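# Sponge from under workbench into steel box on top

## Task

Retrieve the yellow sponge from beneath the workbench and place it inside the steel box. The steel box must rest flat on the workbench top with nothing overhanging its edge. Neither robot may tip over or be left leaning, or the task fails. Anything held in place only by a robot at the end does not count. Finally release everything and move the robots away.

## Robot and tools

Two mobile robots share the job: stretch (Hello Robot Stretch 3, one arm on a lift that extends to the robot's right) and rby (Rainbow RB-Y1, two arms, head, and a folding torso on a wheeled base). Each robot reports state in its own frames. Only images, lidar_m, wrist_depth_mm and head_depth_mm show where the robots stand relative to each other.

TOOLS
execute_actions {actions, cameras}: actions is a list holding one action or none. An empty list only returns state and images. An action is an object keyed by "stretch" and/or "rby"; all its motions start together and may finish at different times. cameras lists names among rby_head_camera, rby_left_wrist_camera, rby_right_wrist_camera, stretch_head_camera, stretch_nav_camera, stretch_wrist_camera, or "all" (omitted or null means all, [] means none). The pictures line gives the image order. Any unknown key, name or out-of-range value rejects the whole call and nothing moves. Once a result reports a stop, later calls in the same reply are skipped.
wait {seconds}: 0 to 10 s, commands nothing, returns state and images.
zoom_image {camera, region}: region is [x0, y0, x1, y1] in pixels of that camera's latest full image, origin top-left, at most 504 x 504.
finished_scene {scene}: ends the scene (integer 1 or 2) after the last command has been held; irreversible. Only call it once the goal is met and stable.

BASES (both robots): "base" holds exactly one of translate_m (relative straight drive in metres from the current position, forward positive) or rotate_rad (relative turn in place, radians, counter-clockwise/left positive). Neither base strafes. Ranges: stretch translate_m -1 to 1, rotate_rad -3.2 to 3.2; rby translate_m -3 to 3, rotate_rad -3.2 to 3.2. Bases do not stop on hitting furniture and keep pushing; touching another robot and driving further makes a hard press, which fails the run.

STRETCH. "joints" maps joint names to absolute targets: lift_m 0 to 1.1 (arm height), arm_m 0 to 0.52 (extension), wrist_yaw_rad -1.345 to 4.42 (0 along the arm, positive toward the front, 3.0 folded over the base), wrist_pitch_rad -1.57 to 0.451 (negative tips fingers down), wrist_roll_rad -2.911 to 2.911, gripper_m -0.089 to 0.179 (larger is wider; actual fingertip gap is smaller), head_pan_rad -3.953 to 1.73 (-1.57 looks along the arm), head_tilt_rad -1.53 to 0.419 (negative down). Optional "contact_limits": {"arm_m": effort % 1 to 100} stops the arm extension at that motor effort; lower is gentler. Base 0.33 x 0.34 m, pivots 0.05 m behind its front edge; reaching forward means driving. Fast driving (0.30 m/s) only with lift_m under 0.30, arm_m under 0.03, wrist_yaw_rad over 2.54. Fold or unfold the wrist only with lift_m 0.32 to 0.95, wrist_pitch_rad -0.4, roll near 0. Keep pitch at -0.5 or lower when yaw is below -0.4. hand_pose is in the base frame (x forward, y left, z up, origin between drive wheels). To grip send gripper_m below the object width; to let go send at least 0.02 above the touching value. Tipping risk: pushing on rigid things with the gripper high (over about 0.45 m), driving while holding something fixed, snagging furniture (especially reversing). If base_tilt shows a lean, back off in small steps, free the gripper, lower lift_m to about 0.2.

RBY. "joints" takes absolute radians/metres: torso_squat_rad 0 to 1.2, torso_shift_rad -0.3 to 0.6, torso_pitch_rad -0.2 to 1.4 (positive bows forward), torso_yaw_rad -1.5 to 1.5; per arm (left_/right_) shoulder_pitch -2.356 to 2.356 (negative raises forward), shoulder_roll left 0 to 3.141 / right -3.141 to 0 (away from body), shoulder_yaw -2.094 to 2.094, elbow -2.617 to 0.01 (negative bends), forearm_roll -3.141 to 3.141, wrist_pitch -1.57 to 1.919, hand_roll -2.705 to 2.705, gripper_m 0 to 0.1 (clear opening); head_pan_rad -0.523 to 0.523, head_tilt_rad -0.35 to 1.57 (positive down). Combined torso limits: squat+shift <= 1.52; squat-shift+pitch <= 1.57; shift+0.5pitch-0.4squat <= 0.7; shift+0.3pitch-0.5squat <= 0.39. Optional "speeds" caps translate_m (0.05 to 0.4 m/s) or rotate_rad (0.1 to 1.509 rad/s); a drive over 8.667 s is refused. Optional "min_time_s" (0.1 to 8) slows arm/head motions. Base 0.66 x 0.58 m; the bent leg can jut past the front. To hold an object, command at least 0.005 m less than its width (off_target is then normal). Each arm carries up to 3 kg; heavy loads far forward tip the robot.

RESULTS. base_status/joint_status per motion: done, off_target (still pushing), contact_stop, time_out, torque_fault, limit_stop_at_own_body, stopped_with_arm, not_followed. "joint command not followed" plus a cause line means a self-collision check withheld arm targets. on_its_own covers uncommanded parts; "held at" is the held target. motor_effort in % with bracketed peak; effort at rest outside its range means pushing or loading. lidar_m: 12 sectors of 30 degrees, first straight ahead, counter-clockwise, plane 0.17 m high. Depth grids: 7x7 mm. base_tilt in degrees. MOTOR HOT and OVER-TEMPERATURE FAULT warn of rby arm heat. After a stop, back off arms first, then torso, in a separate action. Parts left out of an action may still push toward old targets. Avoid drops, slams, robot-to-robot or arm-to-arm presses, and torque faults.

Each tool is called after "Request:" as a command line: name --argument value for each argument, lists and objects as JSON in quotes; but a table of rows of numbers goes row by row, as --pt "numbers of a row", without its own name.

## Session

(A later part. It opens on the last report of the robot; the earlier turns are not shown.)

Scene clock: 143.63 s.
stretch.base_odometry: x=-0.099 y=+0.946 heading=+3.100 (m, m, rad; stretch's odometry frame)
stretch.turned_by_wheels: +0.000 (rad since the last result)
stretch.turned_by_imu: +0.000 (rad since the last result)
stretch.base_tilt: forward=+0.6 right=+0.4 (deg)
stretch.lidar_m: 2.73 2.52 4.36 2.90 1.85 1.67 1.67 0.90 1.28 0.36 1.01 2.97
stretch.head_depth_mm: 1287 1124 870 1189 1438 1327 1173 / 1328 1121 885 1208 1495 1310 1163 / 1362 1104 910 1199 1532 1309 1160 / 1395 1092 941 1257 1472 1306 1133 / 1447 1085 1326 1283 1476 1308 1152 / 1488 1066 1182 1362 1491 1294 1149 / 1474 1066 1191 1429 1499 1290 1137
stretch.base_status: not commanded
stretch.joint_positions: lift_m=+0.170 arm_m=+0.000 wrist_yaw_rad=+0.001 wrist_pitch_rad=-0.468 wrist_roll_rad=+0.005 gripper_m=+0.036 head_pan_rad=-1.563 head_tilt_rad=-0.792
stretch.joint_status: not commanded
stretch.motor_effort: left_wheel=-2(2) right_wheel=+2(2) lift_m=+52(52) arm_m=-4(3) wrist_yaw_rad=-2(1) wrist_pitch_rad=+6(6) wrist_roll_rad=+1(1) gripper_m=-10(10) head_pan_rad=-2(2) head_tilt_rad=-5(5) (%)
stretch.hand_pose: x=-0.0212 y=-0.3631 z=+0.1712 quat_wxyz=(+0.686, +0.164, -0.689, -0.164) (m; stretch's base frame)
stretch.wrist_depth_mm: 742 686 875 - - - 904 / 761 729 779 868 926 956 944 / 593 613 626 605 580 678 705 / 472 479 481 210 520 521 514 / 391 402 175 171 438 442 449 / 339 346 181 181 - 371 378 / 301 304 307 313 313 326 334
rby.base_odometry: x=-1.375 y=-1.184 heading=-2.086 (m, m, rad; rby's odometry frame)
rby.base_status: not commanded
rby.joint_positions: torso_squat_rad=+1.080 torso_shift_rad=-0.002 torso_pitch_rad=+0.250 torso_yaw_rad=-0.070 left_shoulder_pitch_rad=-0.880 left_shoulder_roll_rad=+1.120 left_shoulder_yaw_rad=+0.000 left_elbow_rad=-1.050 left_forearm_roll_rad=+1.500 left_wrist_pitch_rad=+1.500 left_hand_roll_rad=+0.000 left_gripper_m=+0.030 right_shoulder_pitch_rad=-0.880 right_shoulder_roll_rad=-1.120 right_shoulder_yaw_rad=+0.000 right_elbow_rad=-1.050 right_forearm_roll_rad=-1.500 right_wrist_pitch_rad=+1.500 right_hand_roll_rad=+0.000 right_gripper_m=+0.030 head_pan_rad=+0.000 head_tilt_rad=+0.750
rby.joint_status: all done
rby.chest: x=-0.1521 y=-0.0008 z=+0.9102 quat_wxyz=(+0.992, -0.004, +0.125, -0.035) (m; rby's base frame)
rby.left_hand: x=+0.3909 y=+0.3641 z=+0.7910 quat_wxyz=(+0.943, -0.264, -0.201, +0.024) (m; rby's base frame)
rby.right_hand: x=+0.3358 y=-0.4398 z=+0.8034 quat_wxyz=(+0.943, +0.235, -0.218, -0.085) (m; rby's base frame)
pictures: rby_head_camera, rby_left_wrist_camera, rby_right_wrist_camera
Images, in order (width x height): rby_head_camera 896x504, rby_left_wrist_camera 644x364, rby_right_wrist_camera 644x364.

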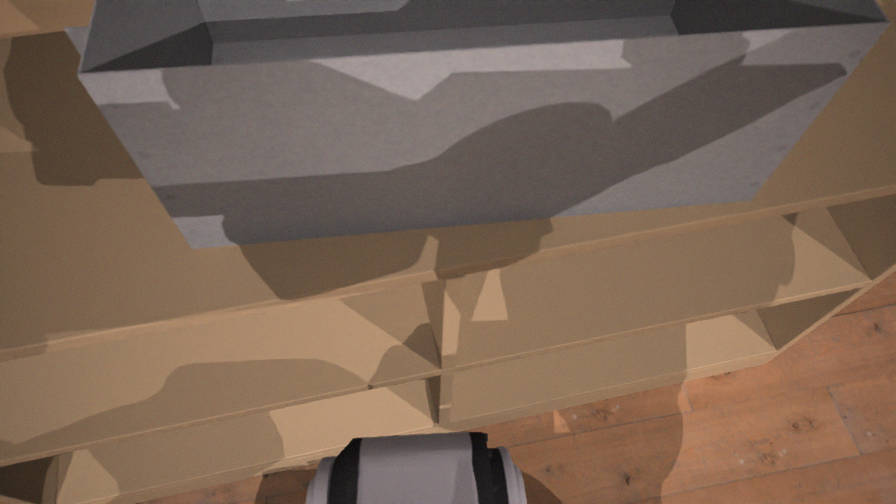

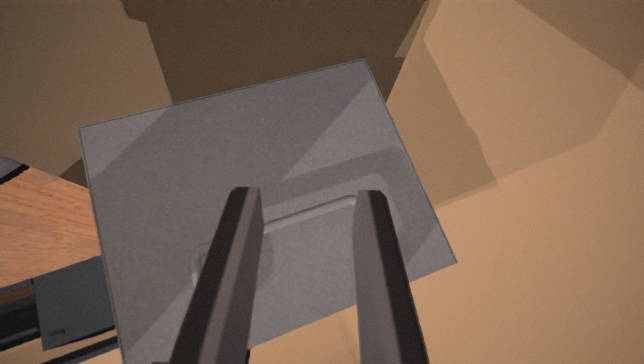

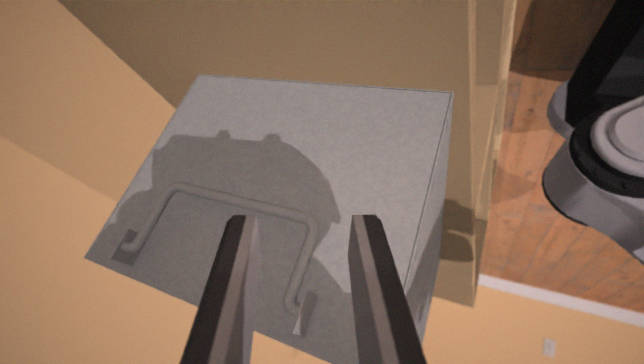

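Request:
execute_actions --actions '[{"rby":{"base":{"rotate_rad":0.06}}}]' --cameras '[]'

Request:
execute_actions --actions '[{"rby":{"min_time_s":2,"joints":{"left_shoulder_roll_rad":1.04,"left_elbow_rad":-1.23,"left_wrist_pitch_rad":1.68,"right_shoulder_roll_rad":-1.04,"right_elbow_rad":-1.23,"right_wrist_pitch_rad":1.68}}}]' --cameras '["rby_left_wrist_camera","rby_right_wrist_camera"]'

Scene clock: 145.83 s.
stretch.base_odometry: x=-0.099 y=+0.946 heading=+3.100 (m, m, rad; stretch's odometry frame)
stretch.turned_by_wheels: +0.000 (rad since the last result)
stretch.turned_by_imu: +0.000 (rad since the last result)
stretch.base_tilt: forward=+0.5 right=+0.2 (deg)
stretch.lidar_m: 2.75 2.50 4.38 2.89 1.85 1.67 1.67 0.90 1.28 0.36 1.01 2.97
stretch.head_depth_mm: 1280 1127 865 1189 1438 1326 1172 / 1331 1116 887 1211 1494 1320 1164 / 1364 1106 909 1206 1521 1320 1159 / 1401 1092 936 1258 1478 1304 1130 / 1444 1082 1322 1282 1477 1300 1148 / 1475 1073 1183 1367 1495 1293 1154 / 1474 1063 1196 1428 1485 1299 1143
stretch.base_status: not commanded
stretch.joint_positions: lift_m=+0.170 arm_m=+0.000 wrist_yaw_rad=+0.001 wrist_pitch_rad=-0.468 wrist_roll_rad=+0.005 gripper_m=+0.036 head_pan_rad=-1.563 head_tilt_rad=-0.792
stretch.joint_status: not commanded
stretch.motor_effort: left_wheel=-2(2) right_wheel=+2(2) lift_m=+52(52) arm_m=-3(3) wrist_yaw_rad=-2(2) wrist_pitch_rad=+6(6) wrist_roll_rad=+1(1) gripper_m=-9(9) head_pan_rad=-2(2) head_tilt_rad=-4(5) (%)
stretch.hand_pose: x=-0.0212 y=-0.3631 z=+0.1712 quat_wxyz=(+0.686, +0.164, -0.689, -0.164) (m; stretch's base frame)
stretch.wrist_depth_mm: 752 684 883 - - - 934 / 759 722 777 871 906 939 953 / 574 611 609 612 583 692 708 / 474 484 471 211 526 517 503 / 395 404 175 172 443 442 447 / 344 347 180 182 - 378 382 / 299 305 306 314 317 325 329
rby.base_odometry: x=-1.375 y=-1.184 heading=-2.027 (m, m, rad; rby's odometry frame)
rby.base_status: done
rby.joint_positions: torso_squat_rad=+1.080 torso_shift_rad=-0.002 torso_pitch_rad=+0.250 torso_yaw_rad=-0.070 left_shoulder_pitch_rad=-0.880 left_shoulder_roll_rad=+1.120 left_shoulder_yaw_rad=+0.000 left_elbow_rad=-1.050 left_forearm_roll_rad=+1.500 left_wrist_pitch_rad=+1.500 left_hand_roll_rad=+0.000 left_gripper_m=+0.030 right_shoulder_pitch_rad=-0.880 right_shoulder_roll_rad=-1.120 right_shoulder_yaw_rad=+0.000 right_elbow_rad=-1.050 right_forearm_roll_rad=-1.500 right_wrist_pitch_rad=+1.500 right_hand_roll_rad=+0.000 right_gripper_m=+0.030 head_pan_rad=+0.000 head_tilt_rad=+0.750
rby.joint_status: not commanded
rby.chest: x=-0.1521 y=-0.0008 z=+0.9102 quat_wxyz=(+0.992, -0.004, +0.125, -0.035) (m; rby's base frame)
rby.left_hand: x=+0.3908 y=+0.3642 z=+0.7910 quat_wxyz=(+0.943, -0.264, -0.201, +0.024) (m; rby's base frame)
rby.right_hand: x=+0.3358 y=-0.4398 z=+0.8034 quat_wxyz=(+0.943, +0.235, -0.218, -0.085) (m; rby's base frame)
pictures: none
No camera images: the call's "cameras" was empty. Leave "cameras" out to get every camera's image.

Scene clock: 148.13 s.
stretch.base_odometry: x=-0.099 y=+0.946 heading=+3.100 (m, m, rad; stretch's odometry frame)
stretch.turned_by_wheels: +0.000 (rad since the last result)
stretch.turned_by_imu: +0.000 (rad since the last result)
stretch.base_tilt: forward=+0.6 right=+0.3 (deg)
stretch.lidar_m: 2.74 2.50 4.37 2.89 1.85 1.67 1.67 0.89 1.29 0.36 1.01 2.97
stretch.head_depth_mm: 1279 1129 867 1191 1444 1334 1164 / 1332 1112 889 1206 1502 1311 1168 / 1365 1107 914 1198 1524 1320 1161 / 1399 1098 940 1263 1469 1313 1130 / 1434 1088 1327 1291 1473 1298 1150 / 1504 1078 1187 1373 1492 1293 1140 / 1477 1059 1189 1432 1484 1297 1134
stretch.base_status: not commanded
stretch.joint_positions: lift_m=+0.170 arm_m=+0.000 wrist_yaw_rad=+0.001 wrist_pitch_rad=-0.468 wrist_roll_rad=+0.005 gripper_m=+0.036 head_pan_rad=-1.563 head_tilt_rad=-0.792
stretch.joint_status: not commanded
stretch.motor_effort: left_wheel=-2(2) right_wheel=+2(2) lift_m=+52(52) arm_m=-3(4) wrist_yaw_rad=-2(2) wrist_pitch_rad=+6(6) wrist_roll_rad=+1(1) gripper_m=-10(9) head_pan_rad=-2(2) head_tilt_rad=-5(5) (%)
stretch.hand_pose: x=-0.0212 y=-0.3631 z=+0.1712 quat_wxyz=(+0.686, +0.164, -0.689, -0.164) (m; stretch's base frame)
stretch.wrist_depth_mm: 734 680 871 - - - 927 / 765 723 788 877 898 952 934 / 566 609 622 611 583 680 721 / 466 480 475 211 526 520 501 / 389 405 174 171 443 441 456 / 338 351 182 182 - 375 380 / 300 303 306 314 314 328 330
rby.base_odometry: x=-1.375 y=-1.184 heading=-2.027 (m, m, rad; rby's odometry frame)
rby.base_status: not commanded
rby.joint_positions: torso_squat_rad=+1.080 torso_shift_rad=-0.002 torso_pitch_rad=+0.250 torso_yaw_rad=-0.070 left_shoulder_pitch_rad=-0.880 left_shoulder_roll_rad=+1.040 left_shoulder_yaw_rad=+0.000 left_elbow_rad=-1.230 left_forearm_roll_rad=+1.500 left_wrist_pitch_rad=+1.680 left_hand_roll_rad=+0.000 left_gripper_m=+0.030 right_shoulder_pitch_rad=-0.880 right_shoulder_roll_rad=-1.040 right_shoulder_yaw_rad=+0.000 right_elbow_rad=-1.230 right_forearm_roll_rad=-1.500 right_wrist_pitch_rad=+1.680 right_hand_roll_rad=+0.000 right_gripper_m=+0.030 head_pan_rad=+0.000 head_tilt_rad=+0.750
rby.joint_status: all done
rby.chest: x=-0.1521 y=-0.0008 z=+0.9102 quat_wxyz=(+0.992, -0.004, +0.125, -0.035) (m; rby's base frame)
rby.left_hand: x=+0.3517 y=+0.2935 z=+0.7868 quat_wxyz=(+0.947, -0.278, -0.130, -0.096) (m; rby's base frame)
rby.right_hand: x=+0.3066 y=-0.3646 z=+0.7969 quat_wxyz=(+0.956, +0.254, -0.146, +0.033) (m; rby's base frame)
pictures: rby_left_wrist_camera, rby_right_wrist_camera
Images, in order (width x height): rby_left_wrist_camera 644x364, rby_right_wrist_camera 644x364.

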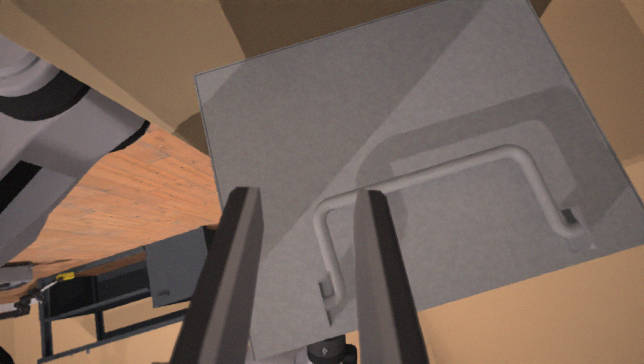

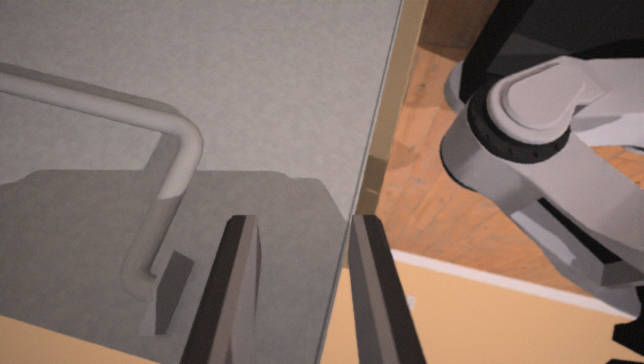

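Request:
execute_actions --actions '[{"rby":{"min_time_s":1.5,"joints":{"left_shoulder_roll_rad":1.12,"left_elbow_rad":-1.05,"left_wrist_pitch_rad":1.5,"right_shoulder_roll_rad":-1.1,"right_elbow_rad":-1.05,"right_wrist_pitch_rad":1.5,"left_gripper_m":0.02,"right_gripper_m":0.02}}}]' --cameras '[]'

Request:
execute_actions --actions '[{"rby":{"base":{"translate_m":0.07},"speeds":{"translate_m":0.08},"joints":{"torso_squat_rad":1.14,"torso_yaw_rad":-0.03}}}]' --cameras '[]'

Request:
execute_actions --actions '[{"rby":{"min_time_s":2,"joints":{"left_shoulder_roll_rad":1.07,"left_elbow_rad":-1.17,"left_wrist_pitch_rad":1.62,"right_shoulder_roll_rad":-1.05,"right_elbow_rad":-1.17,"right_wrist_pitch_rad":1.62}}}]' --cameras '["rby_left_wrist_camera","rby_right_wrist_camera","rby_head_camera"]'

Scene clock: 150.97 s.
stretch.base_odometry: x=-0.099 y=+0.946 heading=+3.100 (m, m, rad; stretch's odometry frame)
stretch.turned_by_wheels: +0.000 (rad since the last result)
stretch.turned_by_imu: +0.000 (rad since the last result)
stretch.base_tilt: forward=+0.6 right=+0.4 (deg)
stretch.lidar_m: 2.75 2.50 4.38 2.89 1.85 1.67 1.67 0.90 1.28 0.36 1.01 2.96
stretch.head_depth_mm: 1283 1126 865 1189 1449 1322 1172 / 1333 1115 892 1210 1487 1324 1166 / 1365 1107 914 1203 1522 1310 1156 / 1388 1088 935 1249 1467 1304 1134 / 1434 1091 1327 1282 1482 1301 1149 / 1489 1071 1181 1362 1505 1296 1145 / 1490 1067 1192 1445 1489 1302 1139
stretch.base_status: not commanded
stretch.joint_positions: lift_m=+0.170 arm_m=+0.000 wrist_yaw_rad=+0.001 wrist_pitch_rad=-0.468 wrist_roll_rad=+0.005 gripper_m=+0.036 head_pan_rad=-1.563 head_tilt_rad=-0.792
stretch.joint_status: not commanded
stretch.motor_effort: left_wheel=-2(2) right_wheel=+2(2) lift_m=+52(52) arm_m=-3(3) wrist_yaw_rad=-2(1) wrist_pitch_rad=+7(6) wrist_roll_rad=+1(1) gripper_m=-9(10) head_pan_rad=-3(3) head_tilt_rad=-5(5) (%)
stretch.hand_pose: x=-0.0212 y=-0.3631 z=+0.1712 quat_wxyz=(+0.686, +0.164, -0.689, -0.164) (m; stretch's base frame)
stretch.wrist_depth_mm: 777 684 909 - - - 898 / 751 724 789 892 925 987 938 / 575 593 635 611 586 692 708 / 465 485 473 211 520 523 513 / 390 405 174 170 437 442 456 / 341 345 180 182 - 374 382 / 298 305 305 313 313 324 331
rby.base_odometry: x=-1.375 y=-1.184 heading=-2.027 (m, m, rad; rby's odometry frame)
rby.base_status: not commanded
rby.joint_positions: torso_squat_rad=+1.080 torso_shift_rad=-0.002 torso_pitch_rad=+0.250 torso_yaw_rad=-0.070 left_shoulder_pitch_rad=-0.880 left_shoulder_roll_rad=+1.120 left_shoulder_yaw_rad=+0.000 left_elbow_rad=-1.050 left_forearm_roll_rad=+1.500 left_wrist_pitch_rad=+1.500 left_hand_roll_rad=+0.000 left_gripper_m=+0.020 right_shoulder_pitch_rad=-0.880 right_shoulder_roll_rad=-1.100 right_shoulder_yaw_rad=+0.000 right_elbow_rad=-1.050 right_forearm_roll_rad=-1.500 right_wrist_pitch_rad=+1.500 right_hand_roll_rad=+0.000 right_gripper_m=+0.020 head_pan_rad=+0.000 head_tilt_rad=+0.750
rby.joint_status: all done
rby.chest: x=-0.1521 y=-0.0008 z=+0.9102 quat_wxyz=(+0.992, -0.004, +0.125, -0.035) (m; rby's base frame)
rby.left_hand: x=+0.3908 y=+0.3640 z=+0.7910 quat_wxyz=(+0.943, -0.264, -0.201, +0.024) (m; rby's base frame)
rby.right_hand: x=+0.3373 y=-0.4313 z=+0.7977 quat_wxyz=(+0.942, +0.244, -0.214, -0.082) (m; rby's base frame)
pictures: none
No camera images: the call's "cameras" was empty. Leave "cameras" out to get every camera's image.

Scene clock: 152.33 s.
stretch.base_odometry: x=-0.099 y=+0.946 heading=+3.100 (m, m, rad; stretch's odometry frame)
stretch.turned_by_wheels: +0.000 (rad since the last result)
stretch.turned_by_imu: +0.000 (rad since the last result)
stretch.base_tilt: forward=+0.7 right=+0.5 (deg)
stretch.lidar_m: 2.80 2.54 4.37 2.89 1.85 1.67 1.67 0.90 1.28 0.36 1.01 2.97
stretch.head_depth_mm: 1280 1127 870 1192 1434 1320 1173 / 1329 1118 888 1212 1495 1318 1167 / 1366 1108 913 1206 1517 1312 1167 / 1394 1094 939 1260 1463 1313 1136 / 1441 1085 1327 1289 1489 1302 1155 / 1497 1071 1183 1356 1507 1296 1146 / 1466 1062 1198 1435 1493 1296 1144
stretch.base_status: not commanded
stretch.joint_positions: lift_m=+0.170 arm_m=+0.000 wrist_yaw_rad=+0.001 wrist_pitch_rad=-0.468 wrist_roll_rad=+0.005 gripper_m=+0.036 head_pan_rad=-1.563 head_tilt_rad=-0.792
stretch.joint_status: not commanded
stretch.motor_effort: left_wheel=-2(2) right_wheel=+1(2) lift_m=+52(52) arm_m=-3(4) wrist_yaw_rad=-2(2) wrist_pitch_rad=+6(6) wrist_roll_rad=+1(1) gripper_m=-10(10) head_pan_rad=-3(2) head_tilt_rad=-5(4) (%)
stretch.hand_pose: x=-0.0212 y=-0.3631 z=+0.1712 quat_wxyz=(+0.686, +0.164, -0.689, -0.164) (m; stretch's base frame)
stretch.wrist_depth_mm: 738 683 872 - - - 912 / 768 722 760 864 903 961 945 / 583 599 618 613 582 685 718 / 474 484 468 211 522 524 508 / 394 400 175 171 443 439 456 / 336 350 180 181 - 369 381 / 300 303 306 316 312 326 332
rby.base_odometry: x=-1.406 y=-1.247 heading=-2.027 (m, m, rad; rby's odometry frame)
rby.base_status: done
rby.joint_positions: torso_squat_rad=+1.140 torso_shift_rad=-0.002 torso_pitch_rad=+0.250 torso_yaw_rad=-0.030 left_shoulder_pitch_rad=-0.880 left_shoulder_roll_rad=+1.120 left_shoulder_yaw_rad=+0.000 left_elbow_rad=-1.050 left_forearm_roll_rad=+1.500 left_wrist_pitch_rad=+1.500 left_hand_roll_rad=+0.000 left_gripper_m=+0.020 right_shoulder_pitch_rad=-0.880 right_shoulder_roll_rad=-1.100 right_shoulder_yaw_rad=+0.000 right_elbow_rad=-1.050 right_forearm_roll_rad=-1.500 right_wrist_pitch_rad=+1.500 right_hand_roll_rad=+0.000 right_gripper_m=+0.020 head_pan_rad=+0.000 head_tilt_rad=+0.750
rby.joint_status: all done
rby.chest: x=-0.1520 y=-0.0008 z=+0.8726 quat_wxyz=(+0.992, -0.001, +0.125, -0.015) (m; rby's base frame)
rby.left_hand: x=+0.3762 y=+0.3863 z=+0.7572 quat_wxyz=(+0.944, -0.255, -0.206, +0.041) (m; rby's base frame)
rby.right_hand: x=+0.3538 y=-0.4108 z=+0.7559 quat_wxyz=(+0.943, +0.252, -0.209, -0.065) (m; rby's base frame)
pictures: none
No camera images: the call's "cameras" was empty. Leave "cameras" out to get every camera's image.

Scene clock: 154.63 s.
stretch.base_odometry: x=-0.099 y=+0.946 heading=+3.100 (m, m, rad; stretch's odometry frame)
stretch.turned_by_wheels: +0.000 (rad since the last result)
stretch.turned_by_imu: +0.000 (rad since the last result)
stretch.base_tilt: forward=+0.7 right=+0.3 (deg)
stretch.lidar_m: 2.79 2.54 4.38 2.89 1.86 1.66 1.67 0.90 1.28 0.37 1.01 2.97
stretch.head_depth_mm: 1282 1129 870 1193 1450 1329 1170 / 1324 1119 889 1204 1489 1309 1167 / 1359 1094 912 1206 1529 1311 1160 / 1399 1093 937 1255 1477 1304 1132 / 1444 1081 1328 1287 1490 1304 1144 / 1487 1072 1184 1366 1501 1289 1135 / 1485 1067 1187 1432 1493 1293 1138
stretch.base_status: not commanded
stretch.joint_positions: lift_m=+0.170 arm_m=+0.000 wrist_yaw_rad=+0.001 wrist_pitch_rad=-0.468 wrist_roll_rad=+0.005 gripper_m=+0.036 head_pan_rad=-1.563 head_tilt_rad=-0.792
stretch.joint_status: not commanded
stretch.motor_effort: left_wheel=-2(2) right_wheel=+2(2) lift_m=+53(52) arm_m=-4(3) wrist_yaw_rad=-2(2) wrist_pitch_rad=+6(6) wrist_roll_rad=+1(1) gripper_m=-9(12) head_pan_rad=-2(2) head_tilt_rad=-5(5) (%)
stretch.hand_pose: x=-0.0212 y=-0.3631 z=+0.1712 quat_wxyz=(+0.686, +0.164, -0.689, -0.164) (m; stretch's base frame)
stretch.wrist_depth_mm: 745 694 892 - - - 911 / 767 716 761 852 893 937 959 / 576 593 617 615 575 685 734 / 468 485 469 212 525 527 503 / 395 400 174 170 444 444 450 / 336 348 181 181 - 371 382 / 296 305 306 313 313 329 325
rby.base_odometry: x=-1.406 y=-1.247 heading=-2.027 (m, m, rad; rby's odometry frame)
rby.base_status: not commanded
rby.joint_positions: torso_squat_rad=+1.140 torso_shift_rad=-0.002 torso_pitch_rad=+0.250 torso_yaw_rad=-0.030 left_shoulder_pitch_rad=-0.880 left_shoulder_roll_rad=+1.070 left_shoulder_yaw_rad=+0.000 left_elbow_rad=-1.170 left_forearm_roll_rad=+1.500 left_wrist_pitch_rad=+1.620 left_hand_roll_rad=+0.000 left_gripper_m=+0.020 right_shoulder_pitch_rad=-0.879 right_shoulder_roll_rad=-1.052 right_shoulder_yaw_rad=+0.000 right_elbow_rad=-1.169 right_forearm_roll_rad=-1.499 right_wrist_pitch_rad=+1.620 right_hand_roll_rad=+0.000 right_gripper_m=+0.020 head_pan_rad=+0.000 head_tilt_rad=+0.750
rby.joint_status: all done
rby.chest: x=-0.1520 y=-0.0009 z=+0.8726 quat_wxyz=(+0.992, -0.001, +0.125, -0.015) (m; rby's base frame)
rby.left_hand: x=+0.3534 y=+0.3375 z=+0.7542 quat_wxyz=(+0.950, -0.266, -0.158, -0.038) (m; rby's base frame)
rby.right_hand: x=+0.3331 y=-0.3622 z=+0.7533 quat_wxyz=(+0.951, +0.264, -0.162, +0.013) (m; rby's base frame)
pictures: rby_head_camera, rby_left_wrist_camera, rby_right_wrist_camera
Images, in order (width x height): rby_head_camera 896x504, rby_left_wrist_camera 644x364, rby_right_wrist_camera 644x364.

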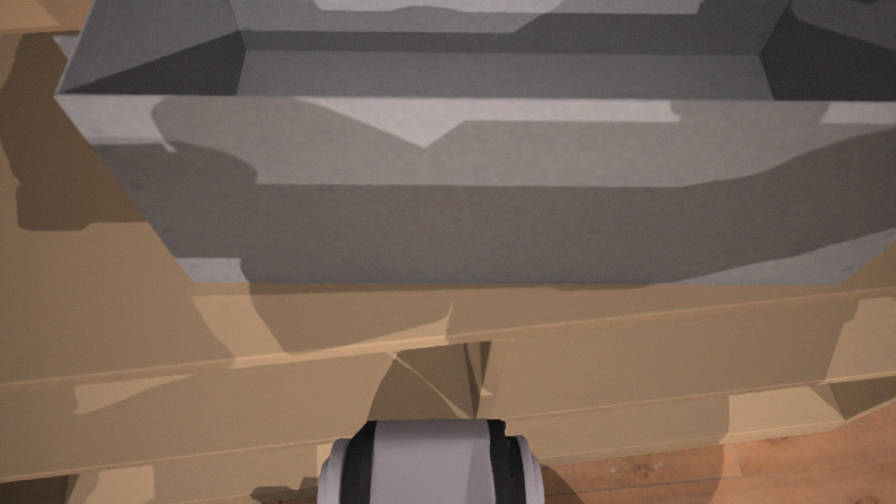

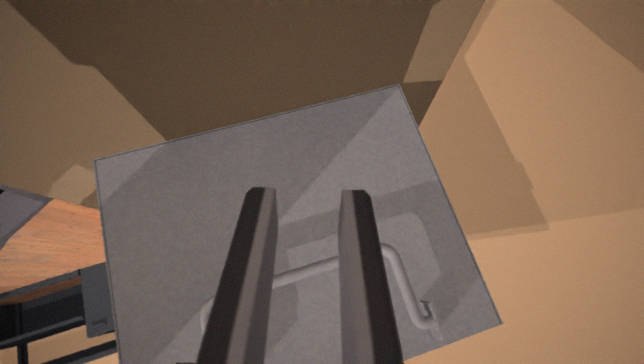

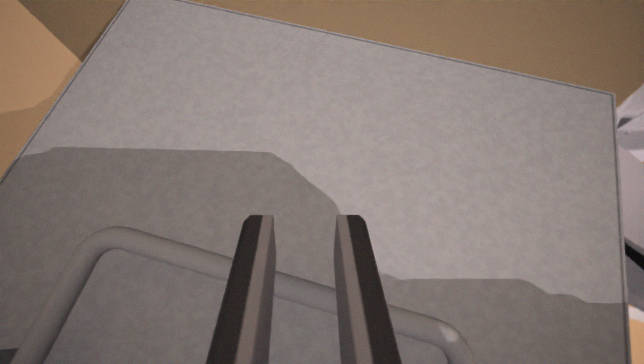

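Request:
execute_actions --actions '[{"rby":{"min_time_s":2,"joints":{"left_shoulder_roll_rad":1.02,"left_elbow_rad":-1.28,"left_wrist_pitch_rad":1.73,"right_shoulder_roll_rad":-1.04,"right_elbow_rad":-1.2,"right_wrist_pitch_rad":1.65}}}]' --cameras '["rby_left_wrist_camera","rby_right_wrist_camera"]'

Scene clock: 157.53 s.
stretch.base_odometry: x=-0.099 y=+0.946 heading=+3.100 (m, m, rad; stretch's odometry frame)
stretch.turned_by_wheels: +0.000 (rad since the last result)
stretch.turned_by_imu: +0.000 (rad since the last result)
stretch.base_tilt: forward=+0.6 right=+0.2 (deg)
stretch.lidar_m: 2.80 2.54 4.38 2.89 1.85 1.67 1.67 0.90 1.28 0.36 1.00 2.97
stretch.head_depth_mm: 1279 1125 871 1187 1439 1323 1163 / 1334 1115 890 1207 1498 1327 1165 / 1375 1099 913 1212 1512 1323 1156 / 1391 1100 942 1259 1478 1311 1131 / 1445 1084 1320 1287 1482 1301 1149 / 1492 1072 1179 1359 1483 1299 1142 / 1479 1068 1191 1437 1481 1297 1138
stretch.base_status: not commanded
stretch.joint_positions: lift_m=+0.170 arm_m=+0.000 wrist_yaw_rad=+0.001 wrist_pitch_rad=-0.468 wrist_roll_rad=+0.005 gripper_m=+0.036 head_pan_rad=-1.563 head_tilt_rad=-0.792
stretch.joint_status: not commanded
stretch.motor_effort: left_wheel=-2(2) right_wheel=+2(2) lift_m=+52(52) arm_m=-3(4) wrist_yaw_rad=-1(1) wrist_pitch_rad=+6(6) wrist_roll_rad=+1(1) gripper_m=-11(11) head_pan_rad=-2(3) head_tilt_rad=-5(5) (%)
stretch.hand_pose: x=-0.0212 y=-0.3631 z=+0.1712 quat_wxyz=(+0.686, +0.164, -0.689, -0.164) (m; stretch's base frame)
stretch.wrist_depth_mm: 757 691 893 - - - 949 / 763 711 776 840 913 935 970 / 584 594 622 610 578 701 708 / 471 477 473 211 523 531 506 / 394 404 174 170 445 449 453 / 338 345 180 181 - 373 384 / 300 304 306 313 314 323 330
rby.base_odometry: x=-1.406 y=-1.247 heading=-2.027 (m, m, rad; rby's odometry frame)
rby.base_status: not commanded
rby.joint_positions: torso_squat_rad=+1.140 torso_shift_rad=-0.002 torso_pitch_rad=+0.250 torso_yaw_rad=-0.030 left_shoulder_pitch_rad=-0.880 left_shoulder_roll_rad=+1.020 left_shoulder_yaw_rad=+0.000 left_elbow_rad=-1.280 left_forearm_roll_rad=+1.500 left_wrist_pitch_rad=+1.730 left_hand_roll_rad=+0.000 left_gripper_m=+0.020 right_shoulder_pitch_rad=-0.879 right_shoulder_roll_rad=-1.041 right_shoulder_yaw_rad=+0.000 right_elbow_rad=-1.199 right_forearm_roll_rad=-1.499 right_wrist_pitch_rad=+1.650 right_hand_roll_rad=+0.000 right_gripper_m=+0.020 head_pan_rad=+0.000 head_tilt_rad=+0.750
rby.joint_status: all done
rby.chest: x=-0.1520 y=-0.0009 z=+0.8726 quat_wxyz=(+0.992, -0.001, +0.125, -0.015) (m; rby's base frame)
rby.left_hand: x=+0.3280 y=+0.2982 z=+0.7520 quat_wxyz=(+0.949, -0.271, -0.116, -0.111) (m; rby's base frame)
rby.right_hand: x=+0.3269 y=-0.3520 z=+0.7531 quat_wxyz=(+0.952, +0.264, -0.151, +0.032) (m; rby's base frame)
pictures: rby_left_wrist_camera, rby_right_wrist_camera
Images, in order (width x height): rby_left_wrist_camera 644x364, rby_right_wrist_camera 644x364.

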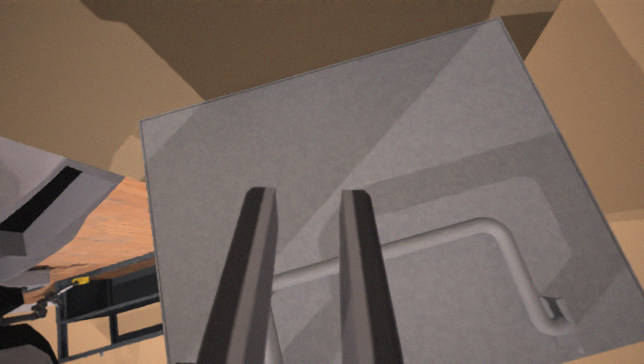

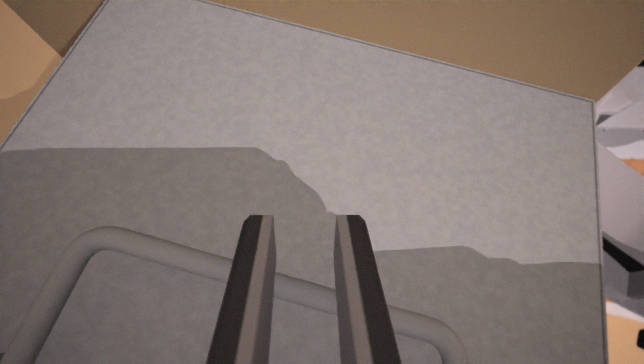

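Request:
execute_actions --actions '[{"rby":{"min_time_s":1.5,"joints":{"left_shoulder_roll_rad":1.07,"left_elbow_rad":-1.17,"left_wrist_pitch_rad":1.62,"right_shoulder_roll_rad":-1.07,"right_elbow_rad":-1.12,"right_wrist_pitch_rad":1.57}}}]' --cameras '[]'

Request:
execute_actions --actions '[{"rby":{"base":{"translate_m":0.03},"speeds":{"translate_m":0.06},"joints":{"torso_yaw_rad":-0.07}}}]' --cameras '[]'

Request:
execute_actions --actions '[{"rby":{"min_time_s":2,"joints":{"left_shoulder_roll_rad":1.03,"left_elbow_rad":-1.25,"left_wrist_pitch_rad":1.7,"right_shoulder_roll_rad":-1.03,"right_elbow_rad":-1.22,"right_wrist_pitch_rad":1.67}}}]' --cameras '["rby_left_wrist_camera","rby_right_wrist_camera","rby_head_camera"]'

Scene clock: 160.73 s.
stretch.base_odometry: x=-0.099 y=+0.946 heading=+3.100 (m, m, rad; stretch's odometry frame)
stretch.turned_by_wheels: +0.000 (rad since the last result)
stretch.turned_by_imu: +0.000 (rad since the last result)
stretch.base_tilt: forward=+0.5 right=+0.3 (deg)
stretch.lidar_m: 2.80 2.55 4.37 2.89 1.86 1.67 1.67 0.90 1.28 0.37 1.00 2.96
stretch.head_depth_mm: 1279 1125 871 1202 1443 1327 1159 / 1323 1117 885 1209 1492 1322 1166 / 1365 1102 914 1203 1519 1317 1164 / 1388 1093 941 1257 1480 1307 1134 / 1431 1080 1324 1286 1484 1296 1149 / 1481 1071 1178 1362 1495 1297 1141 / 1473 1068 1195 1432 1488 1287 1139
stretch.base_status: not commanded
stretch.joint_positions: lift_m=+0.170 arm_m=+0.000 wrist_yaw_rad=+0.001 wrist_pitch_rad=-0.468 wrist_roll_rad=+0.005 gripper_m=+0.036 head_pan_rad=-1.563 head_tilt_rad=-0.792
stretch.joint_status: not commanded
stretch.motor_effort: left_wheel=-2(2) right_wheel=+2(2) lift_m=+52(52) arm_m=-4(3) wrist_yaw_rad=-2(1) wrist_pitch_rad=+6(6) wrist_roll_rad=+1(1) gripper_m=-11(9) head_pan_rad=-2(2) head_tilt_rad=-4(5) (%)
stretch.hand_pose: x=-0.0212 y=-0.3631 z=+0.1712 quat_wxyz=(+0.686, +0.164, -0.689, -0.164) (m; stretch's base frame)
stretch.wrist_depth_mm: 764 692 886 - - - 938 / 756 710 771 840 916 966 973 / 582 600 619 603 575 687 717 / 468 477 476 212 526 527 502 / 388 407 175 171 442 441 454 / 339 351 181 181 - 370 383 / 297 303 307 311 313 324 327
rby.base_odometry: x=-1.406 y=-1.247 heading=-2.027 (m, m, rad; rby's odometry frame)
rby.base_status: not commanded
rby.joint_positions: torso_squat_rad=+1.140 torso_shift_rad=-0.002 torso_pitch_rad=+0.250 torso_yaw_rad=-0.030 left_shoulder_pitch_rad=-0.880 left_shoulder_roll_rad=+1.070 left_shoulder_yaw_rad=+0.000 left_elbow_rad=-1.170 left_forearm_roll_rad=+1.500 left_wrist_pitch_rad=+1.620 left_hand_roll_rad=+0.000 left_gripper_m=+0.020 right_shoulder_pitch_rad=-0.879 right_shoulder_roll_rad=-1.070 right_shoulder_yaw_rad=+0.000 right_elbow_rad=-1.120 right_forearm_roll_rad=-1.500 right_wrist_pitch_rad=+1.570 right_hand_roll_rad=+0.000 right_gripper_m=+0.020 head_pan_rad=+0.000 head_tilt_rad=+0.750
rby.joint_status: all done
rby.chest: x=-0.1520 y=-0.0009 z=+0.8726 quat_wxyz=(+0.992, -0.001, +0.125, -0.015) (m; rby's base frame)
rby.left_hand: x=+0.3534 y=+0.3373 z=+0.7541 quat_wxyz=(+0.950, -0.266, -0.158, -0.038) (m; rby's base frame)
rby.right_hand: x=+0.3425 y=-0.3805 z=+0.7537 quat_wxyz=(+0.948, +0.261, -0.181, -0.019) (m; rby's base frame)
pictures: none
No camera images: the call's "cameras" was empty. Leave "cameras" out to get every camera's image.

Scene clock: 163.10 s.
stretch.base_odometry: x=-0.099 y=+0.946 heading=+3.100 (m, m, rad; stretch's odometry frame)
stretch.turned_by_wheels: +0.000 (rad since the last result)
stretch.turned_by_imu: +0.000 (rad since the last result)
stretch.base_tilt: forward=+0.5 right=+0.4 (deg)
stretch.lidar_m: 2.82 2.55 4.37 2.89 1.86 1.67 1.67 0.90 1.28 0.36 1.00 2.97
stretch.head_depth_mm: 1284 1125 868 1192 1445 1330 1175 / 1323 1114 889 1210 1492 1320 1163 / 1363 1105 912 1206 1518 1319 1157 / 1389 1094 937 1255 1484 1301 1138 / 1433 1081 1311 1293 1468 1304 1161 / 1495 1074 1185 1365 1492 1310 1145 / 1478 1065 1192 1430 1490 1293 1140
stretch.base_status: not commanded
stretch.joint_positions: lift_m=+0.170 arm_m=+0.000 wrist_yaw_rad=+0.001 wrist_pitch_rad=-0.468 wrist_roll_rad=+0.005 gripper_m=+0.036 head_pan_rad=-1.563 head_tilt_rad=-0.792
stretch.joint_status: not commanded
stretch.motor_effort: left_wheel=-2(2) right_wheel=+2(2) lift_m=+53(52) arm_m=-3(4) wrist_yaw_rad=-1(2) wrist_pitch_rad=+6(6) wrist_roll_rad=+1(1) gripper_m=-11(10) head_pan_rad=-3(2) head_tilt_rad=-5(5) (%)
stretch.hand_pose: x=-0.0212 y=-0.3631 z=+0.1712 quat_wxyz=(+0.686, +0.164, -0.689, -0.164) (m; stretch's base frame)
stretch.wrist_depth_mm: 750 673 875 - - - 926 / 735 718 782 875 911 954 922 / 574 588 618 599 583 691 702 / 474 476 472 211 522 530 504 / 395 397 175 170 440 442 450 / 338 347 181 182 - 376 383 / 299 302 303 312 314 323 333
rby.base_odometry: x=-1.419 y=-1.273 heading=-2.027 (m, m, rad; rby's odometry frame)
rby.base_status: translate_m time_out (by the wheels' count: +0.028 of +0.030)
rby.joint_positions: torso_squat_rad=+1.140 torso_shift_rad=-0.002 torso_pitch_rad=+0.250 torso_yaw_rad=-0.070 left_shoulder_pitch_rad=-0.880 left_shoulder_roll_rad=+1.070 left_shoulder_yaw_rad=+0.000 left_elbow_rad=-1.170 left_forearm_roll_rad=+1.500 left_wrist_pitch_rad=+1.620 left_hand_roll_rad=+0.000 left_gripper_m=+0.020 right_shoulder_pitch_rad=-0.880 right_shoulder_roll_rad=-1.070 right_shoulder_yaw_rad=+0.000 right_elbow_rad=-1.120 right_forearm_roll_rad=-1.500 right_wrist_pitch_rad=+1.570 right_hand_roll_rad=+0.000 right_gripper_m=+0.020 head_pan_rad=+0.000 head_tilt_rad=+0.750
rby.joint_status: all done
rby.chest: x=-0.1522 y=-0.0008 z=+0.8726 quat_wxyz=(+0.992, -0.004, +0.124, -0.035) (m; rby's base frame)
rby.left_hand: x=+0.3659 y=+0.3164 z=+0.7511 quat_wxyz=(+0.948, -0.274, -0.154, -0.055) (m; rby's base frame)
rby.right_hand: x=+0.3273 y=-0.4006 z=+0.7580 quat_wxyz=(+0.949, +0.253, -0.186, -0.036) (m; rby's base frame)
pictures: none
No camera images: the call's "cameras" was empty. Leave "cameras" out to get every camera's image.

not run: a stop came earlier in this reply.

Request:
execute_actions --actions '[{"rby":{"min_time_s":2,"joints":{"left_shoulder_roll_rad":1.03,"left_elbow_rad":-1.25,"left_wrist_pitch_rad":1.7,"right_shoulder_roll_rad":-1.03,"right_elbow_rad":-1.22,"right_wrist_pitch_rad":1.67}}}]' --cameras '["rby_left_wrist_camera","rby_right_wrist_camera","rby_head_camera"]'

Scene clock: 165.70 s.
stretch.base_odometry: x=-0.099 y=+0.946 heading=+3.100 (m, m, rad; stretch's odometry frame)
stretch.turned_by_wheels: +0.000 (rad since the last result)
stretch.turned_by_imu: +0.000 (rad since the last result)
stretch.base_tilt: forward=+0.7 right=+0.2 (deg)
stretch.lidar_m: 2.81 2.56 4.38 2.90 1.85 1.67 1.67 0.90 1.28 0.36 1.01 2.96
stretch.head_depth_mm: 1280 1122 870 1183 1448 1325 1167 / 1342 1118 889 1200 1487 1328 1168 / 1365 1108 911 1204 1532 1320 1154 / 1393 1096 937 1261 1468 1312 1129 / 1433 1086 1322 1292 1484 1304 1153 / 1498 1072 1184 1358 1495 1296 1141 / 1473 1065 1197 1430 1482 1288 1134
stretch.base_status: not commanded
stretch.joint_positions: lift_m=+0.170 arm_m=+0.000 wrist_yaw_rad=+0.001 wrist_pitch_rad=-0.468 wrist_roll_rad=+0.005 gripper_m=+0.036 head_pan_rad=-1.563 head_tilt_rad=-0.792
stretch.joint_status: not commanded
stretch.motor_effort: left_wheel=-2(2) right_wheel=+2(2) lift_m=+52(52) arm_m=-3(3) wrist_yaw_rad=-3(1) wrist_pitch_rad=+6(6) wrist_roll_rad=+1(1) gripper_m=-10(11) head_pan_rad=-2(2) head_tilt_rad=-5(5) (%)
stretch.hand_pose: x=-0.0212 y=-0.3631 z=+0.1712 quat_wxyz=(+0.686, +0.164, -0.689, -0.164) (m; stretch's base frame)
stretch.wrist_depth_mm: 762 679 874 - - - 931 / 778 729 771 856 908 960 954 / 588 596 622 608 582 690 706 / 472 473 473 212 521 529 504 / 390 399 174 171 446 436 450 / 342 350 181 181 - 372 384 / 297 303 308 313 314 326 330
rby.base_odometry: x=-1.419 y=-1.273 heading=-2.027 (m, m, rad; rby's odometry frame)
rby.base_status: not commanded
rby.joint_positions: torso_squat_rad=+1.140 torso_shift_rad=-0.002 torso_pitch_rad=+0.250 torso_yaw_rad=-0.070 left_shoulder_pitch_rad=-0.880 left_shoulder_roll_rad=+1.030 left_shoulder_yaw_rad=+0.000 left_elbow_rad=-1.250 left_forearm_roll_rad=+1.500 left_wrist_pitch_rad=+1.700 left_hand_roll_rad=+0.000 left_gripper_m=+0.020 right_shoulder_pitch_rad=-0.880 right_shoulder_roll_rad=-1.030 right_shoulder_yaw_rad=+0.000 right_elbow_rad=-1.220 right_forearm_roll_rad=-1.500 right_wrist_pitch_rad=+1.670 right_hand_roll_rad=+0.000 right_gripper_m=+0.020 head_pan_rad=+0.000 head_tilt_rad=+0.750
rby.joint_status: all done
rby.chest: x=-0.1522 y=-0.0008 z=+0.8726 quat_wxyz=(+0.992, -0.004, +0.124, -0.035) (m; rby's base frame)
rby.left_hand: x=+0.3466 y=+0.2865 z=+0.7490 quat_wxyz=(+0.946, -0.279, -0.122, -0.109) (m; rby's base frame)
rby.right_hand: x=+0.3091 y=-0.3623 z=+0.7565 quat_wxyz=(+0.954, +0.259, -0.148, +0.029) (m; rby's base frame)
pictures: rby_head_camera, rby_left_wrist_camera, rby_right_wrist_camera
Images, in order (width x height): rby_head_camera 896x504, rby_left_wrist_camera 644x364, rby_right_wrist_camera 644x364.

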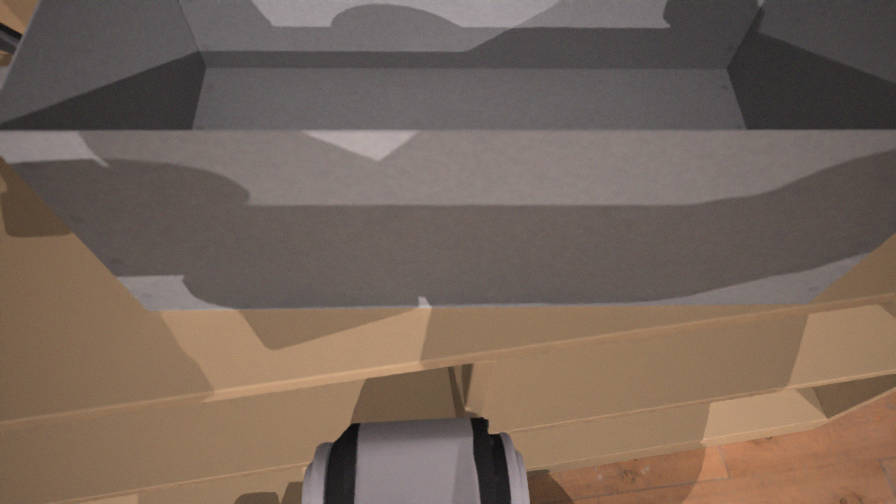

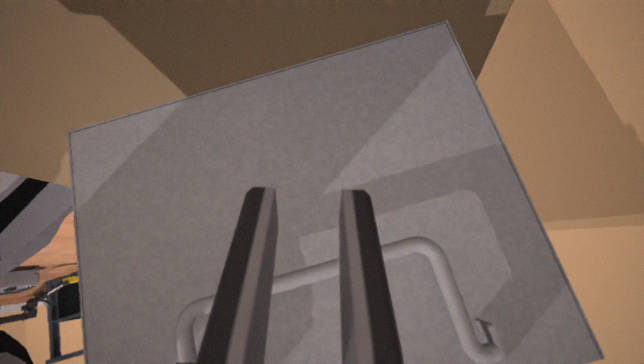

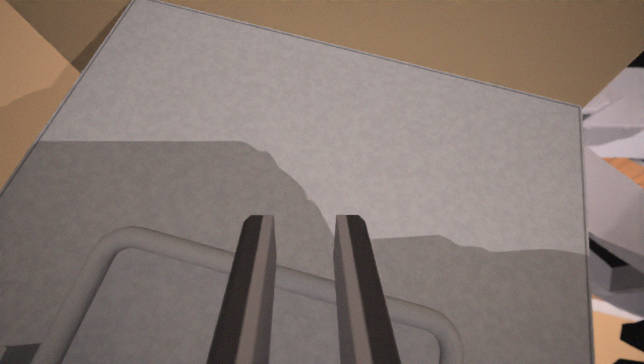

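Request:
execute_actions --actions '[{"rby":{"min_time_s":2,"joints":{"left_shoulder_roll_rad":1.0,"left_elbow_rad":-1.3,"left_wrist_pitch_rad":1.75,"right_shoulder_roll_rad":-1.0,"right_elbow_rad":-1.28,"right_wrist_pitch_rad":1.73}}}]' --cameras '["rby_left_wrist_camera","rby_right_wrist_camera"]'

Request:
execute_actions --actions '[{"rby":{"joints":{"torso_squat_rad":1.05}}}]' --cameras '["rby_left_wrist_camera","rby_right_wrist_camera","rby_head_camera"]'

Scene clock: 168.33 s.
stretch.base_odometry: x=-0.099 y=+0.946 heading=+3.100 (m, m, rad; stretch's odometry frame)
stretch.turned_by_wheels: +0.000 (rad since the last result)
stretch.turned_by_imu: +0.000 (rad since the last result)
stretch.base_tilt: forward=+0.7 right=+0.4 (deg)
stretch.lidar_m: 2.82 2.56 4.37 2.89 1.85 1.67 1.67 0.90 1.28 0.36 1.01 2.97
stretch.head_depth_mm: 1286 1128 868 1191 1439 1335 1177 / 1333 1114 888 1214 1498 1329 1164 / 1368 1101 913 1203 1516 1306 1161 / 1384 1091 941 1262 1472 1315 1135 / 1437 1085 1323 1289 1475 1300 1150 / 1488 1078 1190 1377 1509 1301 1144 / 1494 1061 1190 1423 1493 1285 1143
stretch.base_status: not commanded
stretch.joint_positions: lift_m=+0.170 arm_m=+0.000 wrist_yaw_rad=+0.001 wrist_pitch_rad=-0.468 wrist_roll_rad=+0.005 gripper_m=+0.036 head_pan_rad=-1.563 head_tilt_rad=-0.792
stretch.joint_status: not commanded
stretch.motor_effort: left_wheel=-2(2) right_wheel=+2(2) lift_m=+53(52) arm_m=-3(3) wrist_yaw_rad=-2(1) wrist_pitch_rad=+6(6) wrist_roll_rad=+1(1) gripper_m=-10(10) head_pan_rad=-2(2) head_tilt_rad=-5(5) (%)
stretch.hand_pose: x=-0.0212 y=-0.3631 z=+0.1712 quat_wxyz=(+0.686, +0.164, -0.689, -0.164) (m; stretch's base frame)
stretch.wrist_depth_mm: 747 666 876 - - - 922 / 760 733 779 876 901 960 960 / 599 595 623 605 579 683 708 / 475 476 475 211 521 518 505 / 393 406 175 170 441 437 455 / 341 347 180 183 - 366 377 / 297 301 309 313 315 327 328
rby.base_odometry: x=-1.419 y=-1.273 heading=-2.027 (m, m, rad; rby's odometry frame)
rby.base_status: not commanded
rby.joint_positions: torso_squat_rad=+1.140 torso_shift_rad=-0.002 torso_pitch_rad=+0.250 torso_yaw_rad=-0.070 left_shoulder_pitch_rad=-0.880 left_shoulder_roll_rad=+1.000 left_shoulder_yaw_rad=+0.000 left_elbow_rad=-1.300 left_forearm_roll_rad=+1.500 left_wrist_pitch_rad=+1.750 left_hand_roll_rad=+0.000 left_gripper_m=+0.020 right_shoulder_pitch_rad=-0.879 right_shoulder_roll_rad=-1.002 right_shoulder_yaw_rad=+0.000 right_elbow_rad=-1.279 right_forearm_roll_rad=-1.499 right_wrist_pitch_rad=+1.730 right_hand_roll_rad=+0.000 right_gripper_m=+0.020 head_pan_rad=+0.000 head_tilt_rad=+0.750
rby.joint_status: all done
rby.chest: x=-0.1522 y=-0.0008 z=+0.8726 quat_wxyz=(+0.992, -0.003, +0.124, -0.035) (m; rby's base frame)
rby.left_hand: x=+0.3334 y=+0.2676 z=+0.7472 quat_wxyz=(+0.943, -0.282, -0.102, -0.144) (m; rby's base frame)
rby.right_hand: x=+0.2965 y=-0.3405 z=+0.7547 quat_wxyz=(+0.954, +0.262, -0.125, +0.068) (m; rby's base frame)
pictures: rby_left_wrist_camera, rby_right_wrist_camera
Images, in order (width x height): rby_left_wrist_camera 644x364, rby_right_wrist_camera 644x364.

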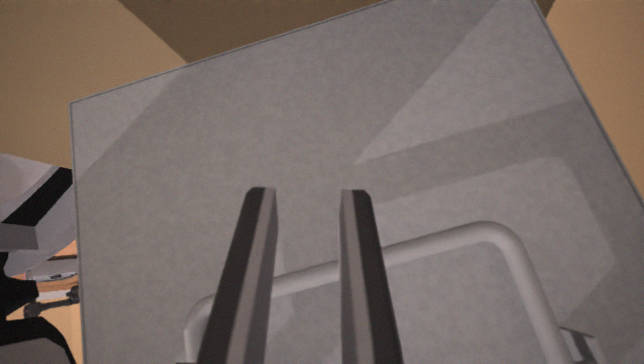

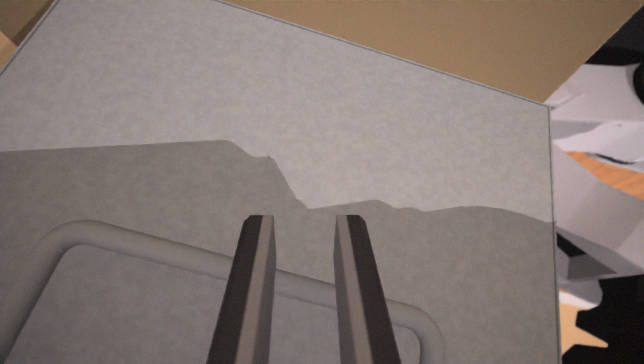

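Scene clock: 169.40 s.
stretch.base_odometry: x=-0.099 y=+0.946 heading=+3.100 (m, m, rad; stretch's odometry frame)
stretch.turned_by_wheels: +0.000 (rad since the last result)
stretch.turned_by_imu: +0.000 (rad since the last result)
stretch.base_tilt: forward=+0.6 right=+0.2 (deg)
stretch.lidar_m: 2.81 2.56 4.37 2.90 1.85 1.67 1.67 0.90 1.28 0.37 1.00 2.97
stretch.head_depth_mm: 1283 1130 867 1190 1451 1327 1172 / 1333 1119 885 1216 1495 1326 1171 / 1359 1101 915 1200 1518 1320 1148 / 1401 1093 939 1254 1472 1308 1140 / 1434 1082 1323 1279 1500 1303 1147 / 1476 1068 1186 1364 1494 1301 1145 / 1490 1066 1194 1424 1490 1286 1138
stretch.base_status: not commanded
stretch.joint_positions: lift_m=+0.170 arm_m=+0.000 wrist_yaw_rad=+0.001 wrist_pitch_rad=-0.468 wrist_roll_rad=+0.005 gripper_m=+0.036 head_pan_rad=-1.563 head_tilt_rad=-0.792
stretch.joint_status: not commanded
stretch.motor_effort: left_wheel=-2(2) right_wheel=+2(2) lift_m=+52(52) arm_m=-4(4) wrist_yaw_rad=-1(1) wrist_pitch_rad=+7(6) wrist_roll_rad=+1(1) gripper_m=-9(9) head_pan_rad=-2(2) head_tilt_rad=-4(5) (%)
stretch.hand_pose: x=-0.0212 y=-0.3631 z=+0.1712 quat_wxyz=(+0.686, +0.164, -0.689, -0.164) (m; stretch's base frame)
stretch.wrist_depth_mm: 756 685 890 - - - 949 / 768 712 764 843 928 944 928 / 576 604 614 596 590 695 714 / 468 480 469 211 525 526 505 / 395 401 175 171 452 434 452 / 339 348 179 181 - 370 386 / 297 303 306 309 312 325 329
rby.base_odometry: x=-1.419 y=-1.273 heading=-2.027 (m, m, rad; rby's odometry frame)
rby.base_status: not commanded
rby.joint_positions: torso_squat_rad=+1.050 torso_shift_rad=-0.002 torso_pitch_rad=+0.250 torso_yaw_rad=-0.070 left_shoulder_pitch_rad=-0.880 left_shoulder_roll_rad=+1.000 left_shoulder_yaw_rad=+0.000 left_elbow_rad=-1.300 left_forearm_roll_rad=+1.500 left_wrist_pitch_rad=+1.750 left_hand_roll_rad=+0.000 left_gripper_m=+0.020 right_shoulder_pitch_rad=-0.880 right_shoulder_roll_rad=-1.000 right_shoulder_yaw_rad=+0.000 right_elbow_rad=-1.280 right_forearm_roll_rad=-1.500 right_wrist_pitch_rad=+1.730 right_hand_roll_rad=+0.000 right_gripper_m=+0.020 head_pan_rad=+0.000 head_tilt_rad=+0.750
rby.joint_status: all done
rby.chest: x=-0.1522 y=-0.0009 z=+0.9286 quat_wxyz=(+0.992, -0.004, +0.125, -0.035) (m; rby's base frame)
rby.left_hand: x=+0.3334 y=+0.2675 z=+0.8030 quat_wxyz=(+0.943, -0.282, -0.102, -0.144) (m; rby's base frame)
rby.right_hand: x=+0.2967 y=-0.3396 z=+0.8106 quat_wxyz=(+0.954, +0.263, -0.124, +0.069) (m; rby's base frame)
pictures: rby_head_camera, rby_left_wrist_camera, rby_right_wrist_camera
Images, in order (width x height): rby_head_camera 896x504, rby_left_wrist_camera 644x364, rby_right_wrist_camera 644x364.

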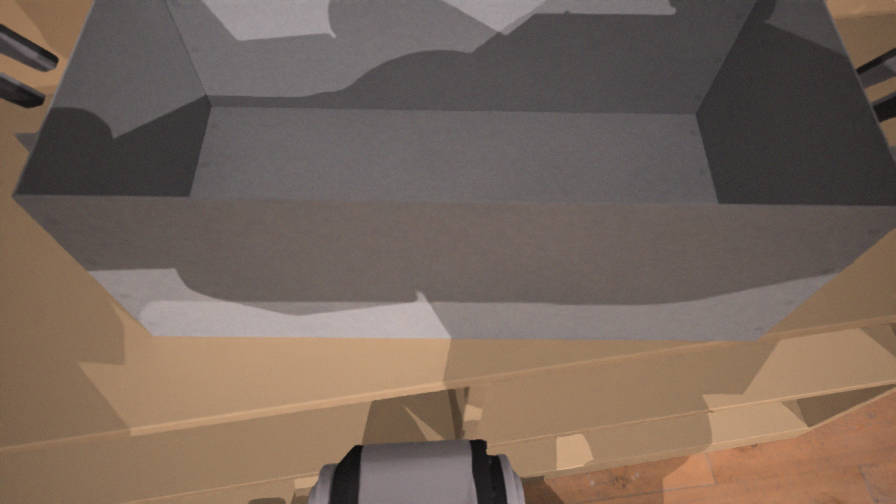

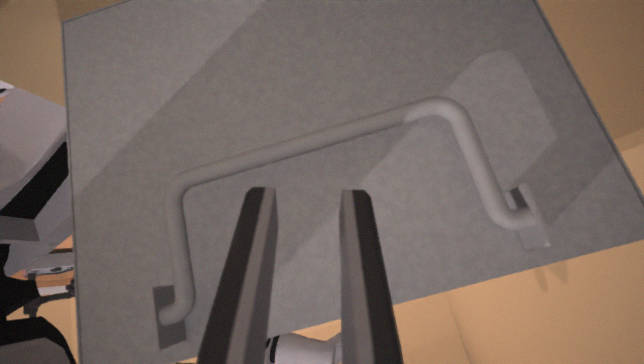

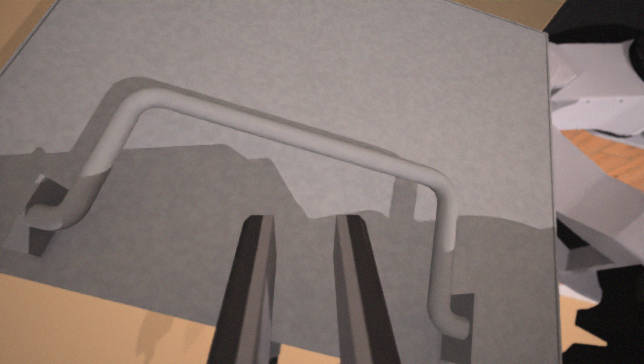

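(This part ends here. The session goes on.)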